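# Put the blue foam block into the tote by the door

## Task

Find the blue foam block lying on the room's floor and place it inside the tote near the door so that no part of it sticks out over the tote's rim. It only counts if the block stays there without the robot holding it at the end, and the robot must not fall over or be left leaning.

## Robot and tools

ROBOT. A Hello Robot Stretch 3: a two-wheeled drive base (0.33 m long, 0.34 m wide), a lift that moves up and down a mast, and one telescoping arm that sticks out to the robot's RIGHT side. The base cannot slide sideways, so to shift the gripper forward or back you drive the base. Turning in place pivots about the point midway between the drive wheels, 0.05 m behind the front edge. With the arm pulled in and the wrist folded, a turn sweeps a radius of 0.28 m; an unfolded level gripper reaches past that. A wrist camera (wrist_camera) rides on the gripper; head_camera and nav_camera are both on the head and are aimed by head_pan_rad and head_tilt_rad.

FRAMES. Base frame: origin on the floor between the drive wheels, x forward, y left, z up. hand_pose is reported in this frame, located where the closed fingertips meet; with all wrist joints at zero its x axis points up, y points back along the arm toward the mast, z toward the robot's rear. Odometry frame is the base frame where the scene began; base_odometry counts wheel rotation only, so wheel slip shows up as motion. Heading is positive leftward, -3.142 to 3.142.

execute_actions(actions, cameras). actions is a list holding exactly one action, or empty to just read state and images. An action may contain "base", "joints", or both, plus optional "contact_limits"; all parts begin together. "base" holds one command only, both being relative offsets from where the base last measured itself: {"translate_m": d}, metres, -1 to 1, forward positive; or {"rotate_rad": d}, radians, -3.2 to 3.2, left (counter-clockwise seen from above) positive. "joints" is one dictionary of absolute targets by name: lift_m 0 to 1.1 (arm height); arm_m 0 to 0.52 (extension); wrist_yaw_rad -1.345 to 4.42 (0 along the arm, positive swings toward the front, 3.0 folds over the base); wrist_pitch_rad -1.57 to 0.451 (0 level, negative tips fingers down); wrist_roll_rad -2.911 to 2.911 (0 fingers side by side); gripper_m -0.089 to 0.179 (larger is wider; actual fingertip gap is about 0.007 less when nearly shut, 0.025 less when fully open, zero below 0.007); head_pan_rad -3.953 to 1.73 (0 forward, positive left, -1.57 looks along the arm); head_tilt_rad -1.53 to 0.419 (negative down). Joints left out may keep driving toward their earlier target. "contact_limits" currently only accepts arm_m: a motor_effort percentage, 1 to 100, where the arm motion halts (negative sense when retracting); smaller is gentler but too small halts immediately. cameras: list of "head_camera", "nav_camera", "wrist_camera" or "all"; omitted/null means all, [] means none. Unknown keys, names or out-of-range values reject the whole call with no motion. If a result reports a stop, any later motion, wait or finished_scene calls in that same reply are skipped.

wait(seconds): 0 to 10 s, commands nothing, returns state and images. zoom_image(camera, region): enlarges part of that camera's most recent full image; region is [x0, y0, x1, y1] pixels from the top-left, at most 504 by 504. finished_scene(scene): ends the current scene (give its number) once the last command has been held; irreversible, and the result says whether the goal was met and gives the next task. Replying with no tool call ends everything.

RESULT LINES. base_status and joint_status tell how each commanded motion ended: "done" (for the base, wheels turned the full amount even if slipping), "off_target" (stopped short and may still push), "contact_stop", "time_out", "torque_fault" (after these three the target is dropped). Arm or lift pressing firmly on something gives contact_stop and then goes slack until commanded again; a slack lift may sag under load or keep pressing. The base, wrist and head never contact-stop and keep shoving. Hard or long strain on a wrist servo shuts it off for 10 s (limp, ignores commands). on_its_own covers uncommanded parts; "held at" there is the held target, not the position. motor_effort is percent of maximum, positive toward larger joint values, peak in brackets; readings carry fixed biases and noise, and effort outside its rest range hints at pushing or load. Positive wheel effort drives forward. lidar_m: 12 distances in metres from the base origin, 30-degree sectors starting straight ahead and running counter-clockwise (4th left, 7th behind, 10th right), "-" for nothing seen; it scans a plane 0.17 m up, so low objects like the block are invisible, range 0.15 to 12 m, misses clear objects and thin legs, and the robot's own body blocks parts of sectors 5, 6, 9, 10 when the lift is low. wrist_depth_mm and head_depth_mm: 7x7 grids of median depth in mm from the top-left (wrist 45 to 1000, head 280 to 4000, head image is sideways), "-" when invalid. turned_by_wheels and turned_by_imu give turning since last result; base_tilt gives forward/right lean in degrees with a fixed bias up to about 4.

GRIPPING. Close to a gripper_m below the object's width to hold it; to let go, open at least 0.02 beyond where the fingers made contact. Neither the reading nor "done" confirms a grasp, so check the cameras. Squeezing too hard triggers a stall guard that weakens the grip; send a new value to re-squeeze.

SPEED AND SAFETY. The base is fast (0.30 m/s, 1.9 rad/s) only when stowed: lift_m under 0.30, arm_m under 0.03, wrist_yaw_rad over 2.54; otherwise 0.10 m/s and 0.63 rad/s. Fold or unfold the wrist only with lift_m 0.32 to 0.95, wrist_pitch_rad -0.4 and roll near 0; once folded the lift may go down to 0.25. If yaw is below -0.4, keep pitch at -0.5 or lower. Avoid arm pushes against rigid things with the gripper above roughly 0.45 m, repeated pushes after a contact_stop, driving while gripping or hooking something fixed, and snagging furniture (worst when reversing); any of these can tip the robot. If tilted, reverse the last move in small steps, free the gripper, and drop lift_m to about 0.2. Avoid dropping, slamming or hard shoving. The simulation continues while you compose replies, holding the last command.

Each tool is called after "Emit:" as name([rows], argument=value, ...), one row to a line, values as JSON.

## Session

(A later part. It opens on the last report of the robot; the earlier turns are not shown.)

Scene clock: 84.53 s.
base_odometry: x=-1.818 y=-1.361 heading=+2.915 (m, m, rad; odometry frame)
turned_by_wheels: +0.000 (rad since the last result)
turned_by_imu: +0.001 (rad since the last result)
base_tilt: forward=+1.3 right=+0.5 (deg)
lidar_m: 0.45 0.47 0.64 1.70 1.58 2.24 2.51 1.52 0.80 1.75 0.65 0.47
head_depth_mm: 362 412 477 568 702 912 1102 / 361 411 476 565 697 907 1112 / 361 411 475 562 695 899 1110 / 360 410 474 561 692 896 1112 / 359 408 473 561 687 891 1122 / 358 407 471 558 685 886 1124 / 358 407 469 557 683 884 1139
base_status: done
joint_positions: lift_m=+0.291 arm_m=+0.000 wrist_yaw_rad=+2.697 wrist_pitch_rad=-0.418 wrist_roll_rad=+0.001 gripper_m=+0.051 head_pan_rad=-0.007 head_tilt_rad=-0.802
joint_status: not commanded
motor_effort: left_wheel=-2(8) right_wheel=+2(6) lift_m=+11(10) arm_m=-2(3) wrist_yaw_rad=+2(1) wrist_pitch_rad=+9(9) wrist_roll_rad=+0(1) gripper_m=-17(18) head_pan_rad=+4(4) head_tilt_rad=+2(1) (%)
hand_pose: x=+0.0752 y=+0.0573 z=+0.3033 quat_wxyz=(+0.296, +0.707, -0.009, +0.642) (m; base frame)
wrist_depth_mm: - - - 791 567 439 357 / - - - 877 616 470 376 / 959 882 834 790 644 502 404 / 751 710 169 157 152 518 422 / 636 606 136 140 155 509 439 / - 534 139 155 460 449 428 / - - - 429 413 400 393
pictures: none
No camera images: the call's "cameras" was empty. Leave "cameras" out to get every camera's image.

Emit:
execute_actions([
  {"base":{"rotate_rad":-1.58}},
], cameras=[])

Emit:
execute_actions([
  {"base":{"translate_m":1.0}},
], cameras=[])

Emit:
execute_actions([
  {"base":{"translate_m":0.8},"joints":{"head_tilt_rad":-1.0}},
], cameras=["head_camera","nav_camera"])

Scene clock: 94.83 s.
base_odometry: x=-1.818 y=-1.361 heading=+1.335 (m, m, rad; odometry frame)
turned_by_wheels: -1.580 (rad since the last result)
turned_by_imu: -1.569 (rad since the last result)
base_tilt: forward=+1.4 right=+0.4 (deg)
lidar_m: 1.64 0.64 0.47 0.45 0.47 0.65 1.78 1.58 2.24 2.42 1.52 0.80
head_depth_mm: 2437 2663 2152 1750 1483 1275 1125 / 2397 2663 2204 1774 1492 1287 1133 / 2437 2618 2211 1802 1501 1298 1144 / 2436 2671 2250 1820 1514 1317 1150 / 2421 2652 2271 1859 1539 1324 1163 / 1904 1788 1739 1680 1497 1310 1172 / 1320 1293 1248 1203 1161 1128 1083
base_status: done
joint_positions: lift_m=+0.291 arm_m=+0.000 wrist_yaw_rad=+2.697 wrist_pitch_rad=-0.418 wrist_roll_rad=+0.001 gripper_m=+0.051 head_pan_rad=-0.007 head_tilt_rad=-0.802
joint_status: not commanded
motor_effort: left_wheel=+2(13) right_wheel=-2(4) lift_m=+10(11) arm_m=-3(3) wrist_yaw_rad=+2(2) wrist_pitch_rad=+9(9) wrist_roll_rad=+0(0) gripper_m=-18(18) head_pan_rad=+4(4) head_tilt_rad=+2(1) (%)
hand_pose: x=+0.0752 y=+0.0573 z=+0.3033 quat_wxyz=(+0.296, +0.707, -0.009, +0.642) (m; base frame)
wrist_depth_mm: 382 421 484 555 664 811 982 / 405 453 520 614 726 846 832 / 431 486 565 634 727 710 670 / 462 523 169 157 153 612 576 / 499 545 137 139 155 520 493 / - 533 139 156 460 447 435 / - - - 429 412 404 393
pictures: none
No camera images: the call's "cameras" was empty. Leave "cameras" out to get every camera's image.

Scene clock: 99.93 s.
base_odometry: x=-1.585 y=-0.389 heading=+1.335 (m, m, rad; odometry frame)
turned_by_wheels: +0.000 (rad since the last result)
turned_by_imu: +0.001 (rad since the last result)
base_tilt: forward=+1.4 right=+0.5 (deg)
lidar_m: 1.75 0.64 0.47 0.45 0.47 0.65 1.79 3.00 0.53 0.51 2.57 1.88
head_depth_mm: 1556 1779 2006 1742 1479 1275 1123 / 1564 1770 2005 1769 1498 1289 1133 / 1563 1788 2004 1726 1508 1303 1137 / 1555 1767 2030 1784 1526 1308 1157 / 1557 1762 2050 1850 1544 1324 1160 / 1562 1694 1656 1614 1487 1309 1171 / 1237 1242 1183 1150 1111 1102 1080
base_status: done
joint_positions: lift_m=+0.291 arm_m=+0.000 wrist_yaw_rad=+2.697 wrist_pitch_rad=-0.418 wrist_roll_rad=+0.001 gripper_m=+0.051 head_pan_rad=-0.007 head_tilt_rad=-0.802
joint_status: not commanded
motor_effort: left_wheel=+2(10) right_wheel=-1(4) lift_m=+11(11) arm_m=-3(3) wrist_yaw_rad=+1(1) wrist_pitch_rad=+8(9) wrist_roll_rad=+0(1) gripper_m=-18(18) head_pan_rad=+5(4) head_tilt_rad=+2(1) (%)
hand_pose: x=+0.0752 y=+0.0573 z=+0.3033 quat_wxyz=(+0.296, +0.707, -0.009, +0.642) (m; base frame)
wrist_depth_mm: 380 425 483 554 656 780 983 / 406 452 517 602 726 837 825 / 430 488 558 628 734 715 675 / 457 526 168 157 153 600 569 / 500 547 137 140 155 523 492 / - 534 139 155 461 445 435 / - - - 424 409 401 392
pictures: none
No camera images: the call's "cameras" was empty. Leave "cameras" out to get every camera's image.

Scene clock: 104.37 s.
base_odometry: x=-1.398 y=+0.389 heading=+1.336 (m, m, rad; odometry frame)
turned_by_wheels: +0.000 (rad since the last result)
turned_by_imu: +0.001 (rad since the last result)
base_tilt: forward=+1.4 right=+0.4 (deg)
lidar_m: 1.02 0.61 0.45 0.43 0.45 0.64 1.79 0.89 1.04 2.86 1.44 1.05
head_depth_mm: 925 1091 1321 1503 1324 1194 1079 / 924 1092 1324 1485 1295 1199 1095 / 921 1090 1321 1509 1324 1218 1097 / 919 1079 1307 1511 1348 1223 1105 / 917 1079 1311 1518 1385 1233 1115 / 911 1078 1304 1497 1369 1250 1131 / 911 1073 1205 1150 1099 1048 1019
base_status: done
joint_positions: lift_m=+0.291 arm_m=+0.000 wrist_yaw_rad=+2.697 wrist_pitch_rad=-0.418 wrist_roll_rad=+0.001 gripper_m=+0.051 head_pan_rad=-0.007 head_tilt_rad=-0.988
joint_status: all done
motor_effort: left_wheel=+1(11) right_wheel=-1(3) lift_m=+11(11) arm_m=-3(4) wrist_yaw_rad=+1(2) wrist_pitch_rad=+9(9) wrist_roll_rad=+1(1) gripper_m=-17(18) head_pan_rad=+4(5) head_tilt_rad=-7(31) (%)
hand_pose: x=+0.0752 y=+0.0573 z=+0.3033 quat_wxyz=(+0.296, +0.707, -0.009, +0.642) (m; base frame)
wrist_depth_mm: 367 408 461 530 640 805 814 / 387 439 500 581 698 840 813 / 413 465 540 607 724 711 676 / 442 497 168 157 153 601 570 / 481 540 137 140 155 523 492 / - 534 139 155 459 444 436 / - - - 426 415 405 389
pictures: head_camera (sideways: a quarter turn clockwise sets it upright), nav_camera (sideways: a quarter turn counterclockwise sets it upright)
Images, in order (width x height): head_camera 896x504, nav_camera 672x504.

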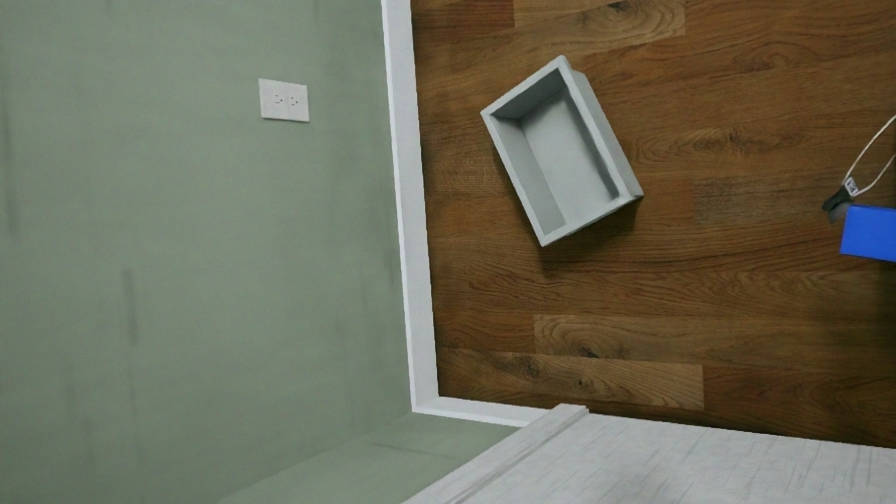

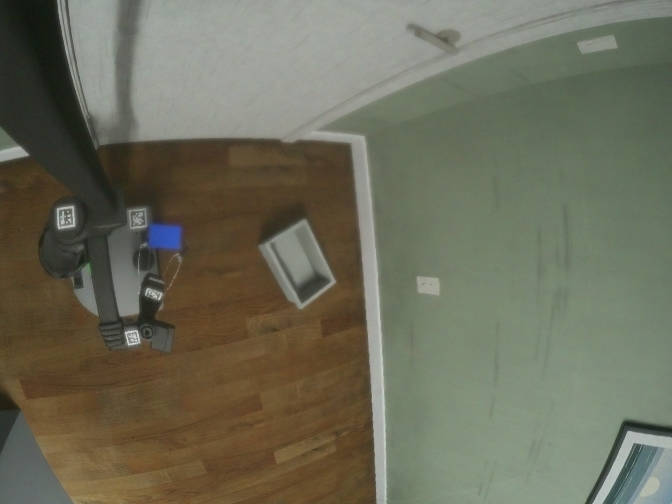

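Emit:
execute_actions([
  {"base":{"rotate_rad":1.5},"joints":{"head_pan_rad":-1.57}},
], cameras=[])

Emit:
execute_actions([
  {"joints":{"lift_m":0.33,"wrist_yaw_rad":0.0,"arm_m":0.15}},
], cameras=["head_camera","wrist_camera"])

Scene clock: 107.40 s.
base_odometry: x=-1.398 y=+0.389 heading=+2.835 (m, m, rad; odometry frame)
turned_by_wheels: +1.500 (rad since the last result)
turned_by_imu: +1.489 (rad since the last result)
base_tilt: forward=+1.3 right=+0.5 (deg)
lidar_m: 0.43 0.44 0.59 1.33 0.89 0.95 2.16 1.58 1.09 1.01 0.67 0.46
head_depth_mm: 956 1129 1381 1496 1327 1190 1106 / 947 1112 1363 1503 1314 1211 - / 937 1106 1334 1507 1349 1228 - / 927 1093 1328 1511 1344 1220 1106 / 919 1077 1296 1515 1377 1237 1114 / 906 1063 1286 1526 1393 1248 1125 / 899 1053 1244 1324 1171 1104 1034
base_status: done
joint_positions: lift_m=+0.291 arm_m=+0.000 wrist_yaw_rad=+2.697 wrist_pitch_rad=-0.418 wrist_roll_rad=+0.001 gripper_m=+0.051 head_pan_rad=-1.563 head_tilt_rad=-0.988
joint_status: all done
motor_effort: left_wheel=-3(10) right_wheel=+2(7) lift_m=+11(11) arm_m=-3(3) wrist_yaw_rad=+2(3) wrist_pitch_rad=+9(9) wrist_roll_rad=+1(1) gripper_m=-19(18) head_pan_rad=-4(52) head_tilt_rad=-8(8) (%)
hand_pose: x=+0.0752 y=+0.0573 z=+0.3033 quat_wxyz=(+0.296, +0.707, -0.009, +0.642) (m; base frame)
wrist_depth_mm: - - - 706 533 391 331 / - - - 779 578 427 353 / 940 886 833 764 614 467 378 / 757 720 168 157 153 494 402 / 640 613 137 140 155 494 433 / - 537 139 156 458 446 423 / - - - 428 411 404 394
pictures: none
No camera images: the call's "cameras" was empty. Leave "cameras" out to get every camera's image.

Scene clock: 109.77 s.
base_odometry: x=-1.398 y=+0.389 heading=+2.835 (m, m, rad; odometry frame)
turned_by_wheels: +0.000 (rad since the last result)
turned_by_imu: +0.000 (rad since the last result)
base_tilt: forward=+1.4 right=+0.5 (deg)
lidar_m: 0.43 0.44 0.59 1.33 0.89 0.95 2.16 1.58 1.08 1.02 0.67 0.46
head_depth_mm: 952 1127 1374 1500 1328 1193 1110 / 946 1120 1364 1511 1322 1168 - / 937 1100 1343 1507 1032 1198 1134 / 926 1091 1317 1522 1351 1221 1106 / 916 1073 1296 1517 1375 1235 1114 / 911 1062 1283 1528 1397 1243 1127 / 899 1047 1243 1328 1164 1102 1038
base_status: not commanded
joint_positions: lift_m=+0.329 arm_m=+0.150 wrist_yaw_rad=+0.003 wrist_pitch_rad=-0.418 wrist_roll_rad=+0.001 gripper_m=+0.051 head_pan_rad=-1.563 head_tilt_rad=-0.988
joint_status: all done
motor_effort: left_wheel=-2(2) right_wheel=+2(2) lift_m=+30(30) arm_m=+4(3) wrist_yaw_rad=-2(3) wrist_pitch_rad=+9(8) wrist_roll_rad=+1(1) gripper_m=-18(18) head_pan_rad=-4(4) head_tilt_rad=-8(7) (%)
hand_pose: x=-0.0208 y=-0.5190 z=+0.3421 quat_wxyz=(+0.692, +0.148, -0.692, -0.146) (m; base frame)
wrist_depth_mm: 519 544 568 601 630 679 711 / 568 591 620 659 695 730 782 / 616 649 688 708 751 767 743 / 668 696 169 157 153 660 625 / 659 662 137 139 155 570 544 / 578 571 143 156 494 424 476 / 504 491 462 463 451 434 431
pictures: head_camera (sideways: a quarter turn clockwise sets it upright), wrist_camera
Images, in order (width x height): head_camera 896x504, wrist_camera 644x364.

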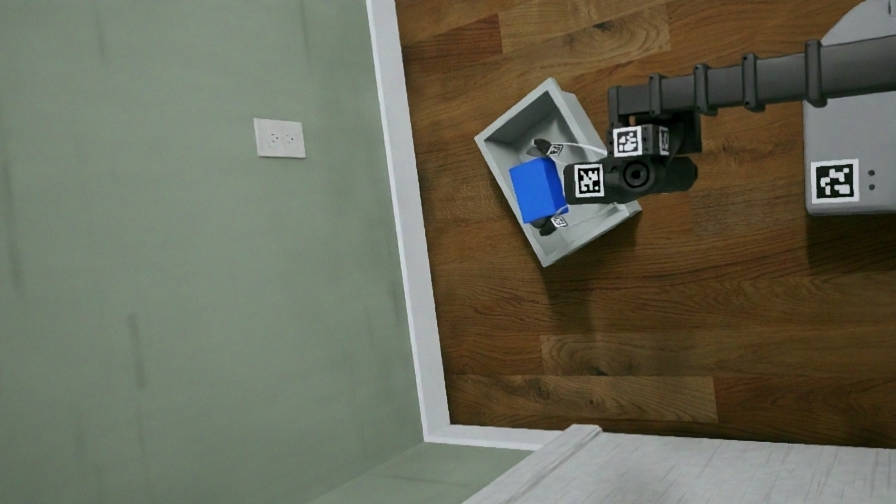

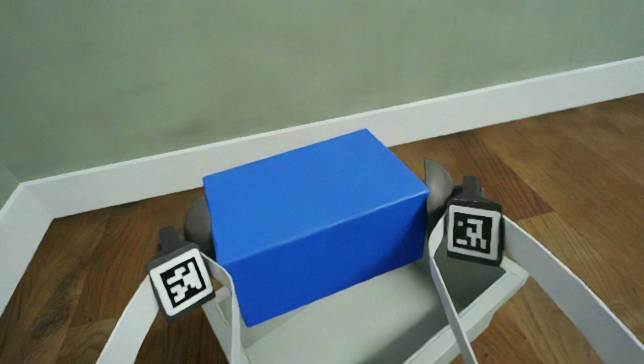

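Emit:
execute_actions([
  {"base":{"translate_m":-0.025},"joints":{"wrist_pitch_rad":-1.0,"arm_m":0.31,"lift_m":0.3}},
], cameras=["head_camera","wrist_camera"])

Scene clock: 113.13 s.
base_odometry: x=-1.374 y=+0.382 heading=+2.835 (m, m, rad; odometry frame)
turned_by_wheels: +0.000 (rad since the last result)
turned_by_imu: +0.000 (rad since the last result)
base_tilt: forward=+1.4 right=+0.4 (deg)
lidar_m: 0.46 0.46 0.62 1.41 0.88 0.95 2.15 1.59 1.08 0.58 0.71 0.49
head_depth_mm: 956 1135 1385 1495 1334 1193 1109 / 946 1119 1366 1527 1330 1210 - / 934 1099 1346 1515 1285 1218 1137 / 928 1093 1318 1511 1334 1227 1107 / 920 1081 1307 1519 1382 1233 1117 / 911 1065 1282 1523 1402 1248 1122 / 902 1051 1265 1401 1230 1168 1089
base_status: done
joint_positions: lift_m=+0.301 arm_m=+0.310 wrist_yaw_rad=+0.002 wrist_pitch_rad=-1.006 wrist_roll_rad=+0.001 gripper_m=+0.051 head_pan_rad=-1.563 head_tilt_rad=-0.988
joint_status: all done
motor_effort: left_wheel=-2(6) right_wheel=+2(2) lift_m=+11(28) arm_m=+4(5) wrist_yaw_rad=-1(3) wrist_pitch_rad=+3(7) wrist_roll_rad=+0(1) gripper_m=-18(18) head_pan_rad=-5(5) head_tilt_rad=-8(8) (%)
hand_pose: x=-0.0214 y=-0.5713 z=+0.2100 quat_wxyz=(+0.619, +0.341, -0.619, -0.341) (m; base frame)
wrist_depth_mm: 452 446 447 446 321 438 439 / 431 430 423 321 327 416 416 / 410 407 305 379 372 292 399 / 393 277 168 157 153 296 380 / 379 268 137 139 155 371 365 / 359 357 143 155 244 352 352 / 345 342 278 254 341 337 339
pictures: head_camera (sideways: a quarter turn clockwise sets it upright), wrist_camera
Images, in order (width x height): head_camera 896x504, wrist_camera 644x364.

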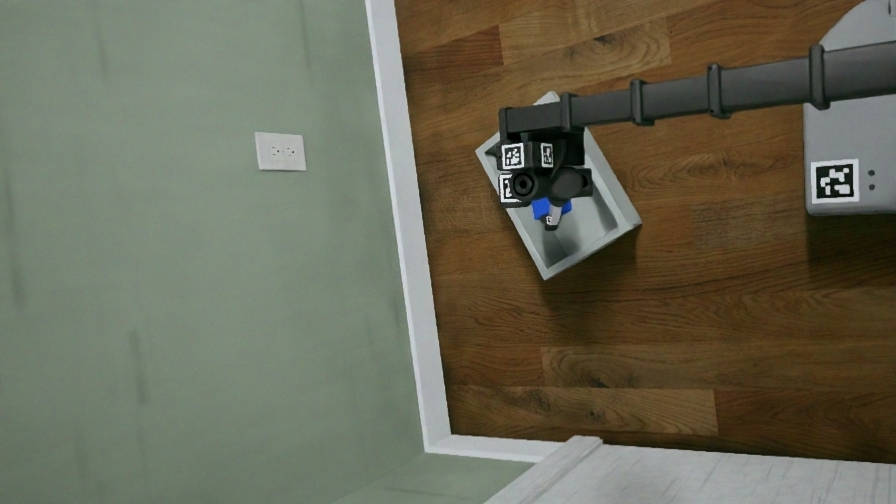

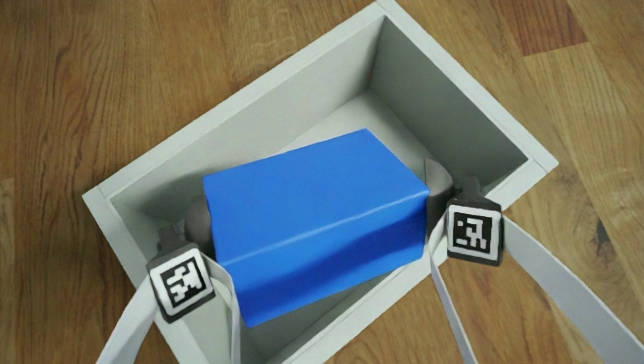

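Emit:
execute_actions([
  {"base":{"translate_m":-0.03},"joints":{"wrist_yaw_rad":0.35,"arm_m":0.355,"lift_m":0.25}},
], cameras=["head_camera","wrist_camera"])

Scene clock: 115.27 s.
base_odometry: x=-1.346 y=+0.372 heading=+2.835 (m, m, rad; odometry frame)
turned_by_wheels: +0.000 (rad since the last result)
turned_by_imu: +0.000 (rad since the last result)
base_tilt: forward=+1.3 right=+0.5 (deg)
lidar_m: 0.49 0.49 0.66 1.49 0.86 0.95 2.15 1.59 1.09 0.56 0.76 0.52
head_depth_mm: 961 1134 1382 1491 1326 1196 1107 / 949 1122 1362 1519 1333 1209 - / 940 1110 1350 1518 1289 1218 1136 / 932 1093 1318 1522 1325 1227 1109 / 924 1076 1303 1517 1383 1231 1117 / 911 1074 1289 1521 1393 1247 1124 / 901 1058 1275 1435 1321 1214 1120
base_status: done
joint_positions: lift_m=+0.251 arm_m=+0.355 wrist_yaw_rad=+0.347 wrist_pitch_rad=-1.007 wrist_roll_rad=+0.001 gripper_m=+0.051 head_pan_rad=-1.563 head_tilt_rad=-0.988
joint_status: all done
motor_effort: left_wheel=-2(7) right_wheel=+2(1) lift_m=+11(9) arm_m=+3(3) wrist_yaw_rad=+3(2) wrist_pitch_rad=+4(3) wrist_roll_rad=+1(1) gripper_m=-18(18) head_pan_rad=-4(5) head_tilt_rad=-9(8) (%)
hand_pose: x=+0.0180 y=-0.6092 z=+0.1598 quat_wxyz=(+0.669, +0.443, -0.551, -0.230) (m; base frame)
wrist_depth_mm: 389 387 387 385 379 378 377 / 372 367 366 231 246 241 359 / 355 225 233 254 328 252 341 / 335 245 168 157 153 263 221 / 322 229 137 140 155 255 211 / 313 197 143 156 303 299 192 / 299 211 292 294 250 184 184
pictures: head_camera (sideways: a quarter turn clockwise sets it upright), wrist_camera
Images, in order (width x height): head_camera 896x504, wrist_camera 644x364.

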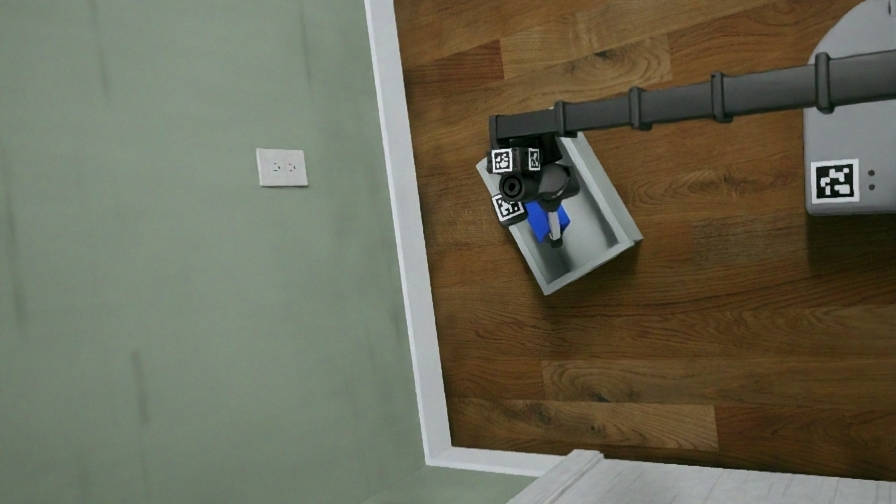

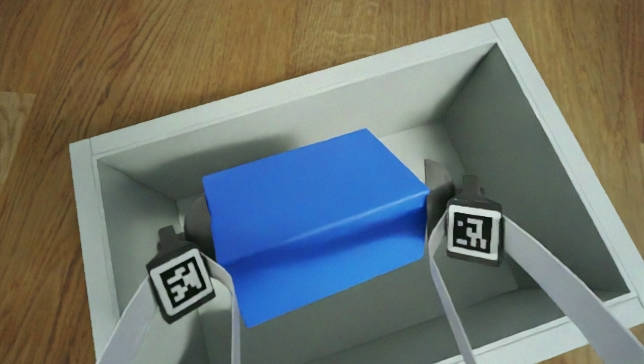

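Emit:
execute_actions([
  {"joints":{"lift_m":0.155}},
], cameras=[])

Emit:
execute_actions([
  {"joints":{"gripper_m":0.14}},
], cameras=[])

Emit:
execute_actions([
  {"joints":{"lift_m":0.3}},
], cameras=["wrist_camera"])

Scene clock: 117.77 s.
base_odometry: x=-1.346 y=+0.372 heading=+2.835 (m, m, rad; odometry frame)
turned_by_wheels: +0.000 (rad since the last result)
turned_by_imu: +0.000 (rad since the last result)
base_tilt: forward=+1.3 right=+0.5 (deg)
lidar_m: 0.49 0.49 0.66 1.49 0.86 0.94 2.15 1.59 1.09 1.02 0.75 0.52
head_depth_mm: 961 1140 1385 1504 1330 1194 1113 / 951 1116 1366 1520 1332 1204 - / 942 1110 1334 1518 1305 1212 1134 / 933 1095 1326 1518 1331 1222 1110 / 920 1083 1300 1522 1381 1240 1115 / 916 1071 1287 1524 1393 1241 1123 / 905 1053 1270 1449 1312 1217 1120
base_status: not commanded
joint_positions: lift_m=+0.156 arm_m=+0.355 wrist_yaw_rad=+0.347 wrist_pitch_rad=-1.007 wrist_roll_rad=+0.001 gripper_m=+0.051 head_pan_rad=-1.563 head_tilt_rad=-0.988
joint_status: all done
motor_effort: left_wheel=-2(2) right_wheel=+1(2) lift_m=+11(6) arm_m=+4(2) wrist_yaw_rad=+3(2) wrist_pitch_rad=+4(4) wrist_roll_rad=+0(1) gripper_m=-17(17) head_pan_rad=-5(4) head_tilt_rad=-9(8) (%)
hand_pose: x=+0.0180 y=-0.6092 z=+0.0648 quat_wxyz=(+0.669, +0.443, -0.551, -0.230) (m; base frame)
wrist_depth_mm: 129 134 148 167 189 204 161 / 148 160 181 209 246 234 169 / 175 199 233 241 240 236 178 / 180 230 168 157 153 229 187 / 168 221 137 140 156 221 199 / 157 196 143 155 211 211 193 / 148 203 205 205 204 182 146
pictures: none
No camera images: the call's "cameras" was empty. Leave "cameras" out to get every camera's image.

Scene clock: 119.17 s.
base_odometry: x=-1.346 y=+0.372 heading=+2.835 (m, m, rad; odometry frame)
turned_by_wheels: +0.000 (rad since the last result)
turned_by_imu: +0.000 (rad since the last result)
base_tilt: forward=+1.4 right=+0.5 (deg)
lidar_m: 0.49 0.50 0.66 1.50 0.86 0.94 2.15 1.59 1.09 1.02 0.76 0.52
head_depth_mm: 961 1135 1380 1496 1331 1195 1109 / 949 1124 1361 1516 1336 1207 - / 940 1107 1350 1522 1301 1216 1140 / 932 1094 1323 1515 1327 1227 1107 / 925 1077 1305 1519 1370 1232 1117 / 912 1070 1290 1521 1392 1242 1126 / 903 1059 1272 1443 1319 1222 1110
base_status: not commanded
joint_positions: lift_m=+0.156 arm_m=+0.355 wrist_yaw_rad=+0.347 wrist_pitch_rad=-1.007 wrist_roll_rad=+0.001 gripper_m=+0.140 head_pan_rad=-1.563 head_tilt_rad=-0.988
joint_status: all done
motor_effort: left_wheel=-2(2) right_wheel=+1(2) lift_m=+11(11) arm_m=+4(3) wrist_yaw_rad=+2(2) wrist_pitch_rad=+4(4) wrist_roll_rad=+1(1) gripper_m=+0(86) head_pan_rad=-5(5) head_tilt_rad=-8(8) (%)
hand_pose: x=+0.0180 y=-0.6092 z=+0.0648 quat_wxyz=(+0.669, +0.443, -0.551, -0.230) (m; base frame)
wrist_depth_mm: 129 134 148 167 189 203 161 / 148 160 182 209 245 234 169 / 175 199 233 240 240 236 177 / 179 231 232 231 229 230 188 / 168 217 222 177 218 - 190 / 156 - 173 170 208 211 208 / 142 203 203 202 205 183 144
pictures: none
No camera images: the call's "cameras" was empty. Leave "cameras" out to get every camera's image.

Scene clock: 121.33 s.
base_odometry: x=-1.346 y=+0.372 heading=+2.835 (m, m, rad; odometry frame)
turned_by_wheels: +0.000 (rad since the last result)
turned_by_imu: +0.000 (rad since the last result)
base_tilt: forward=+1.3 right=+0.5 (deg)
lidar_m: 0.49 0.49 0.66 1.50 0.86 0.94 2.14 1.59 1.08 1.02 0.76 0.52
head_depth_mm: 956 1134 1396 1492 1328 1199 1105 / 946 1121 1369 1524 1335 1211 - / 940 1114 1338 1525 1293 1217 1139 / 934 1095 1321 1527 1322 1225 1106 / 921 1075 1310 1518 1387 1234 1116 / 916 1069 1294 1529 1398 1246 1125 / 903 1055 1275 1448 1317 1210 1116
base_status: not commanded
joint_positions: lift_m=+0.299 arm_m=+0.355 wrist_yaw_rad=+0.347 wrist_pitch_rad=-1.007 wrist_roll_rad=+0.001 gripper_m=+0.140 head_pan_rad=-1.563 head_tilt_rad=-0.988
joint_status: all done
motor_effort: left_wheel=-3(2) right_wheel=+2(2) lift_m=+30(32) arm_m=+3(3) wrist_yaw_rad=+1(2) wrist_pitch_rad=+4(3) wrist_roll_rad=+1(1) gripper_m=+0(0) head_pan_rad=-5(4) head_tilt_rad=-8(8) (%)
hand_pose: x=+0.0180 y=-0.6092 z=+0.2086 quat_wxyz=(+0.669, +0.443, -0.551, -0.230) (m; base frame)
wrist_depth_mm: 449 441 445 442 438 432 435 / 427 423 422 420 418 412 416 / 409 403 402 287 339 306 397 / 390 279 324 378 380 267 377 / 372 369 367 366 365 - 364 / 360 - 349 311 349 292 237 / 344 251 338 337 250 253 336
pictures: wrist_camera
Images, in order (width x height): wrist_camera 644x364.

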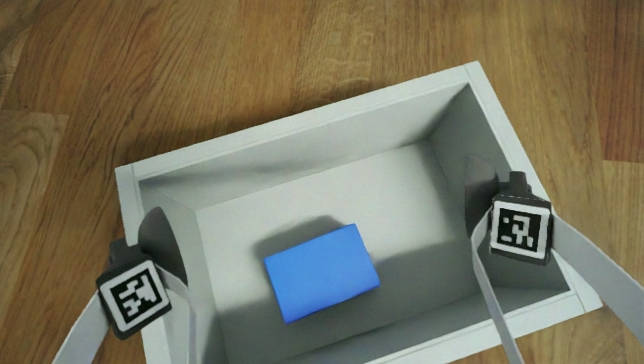

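Emit:
finished_scene(scene=1)

The scene is finished: the task was done.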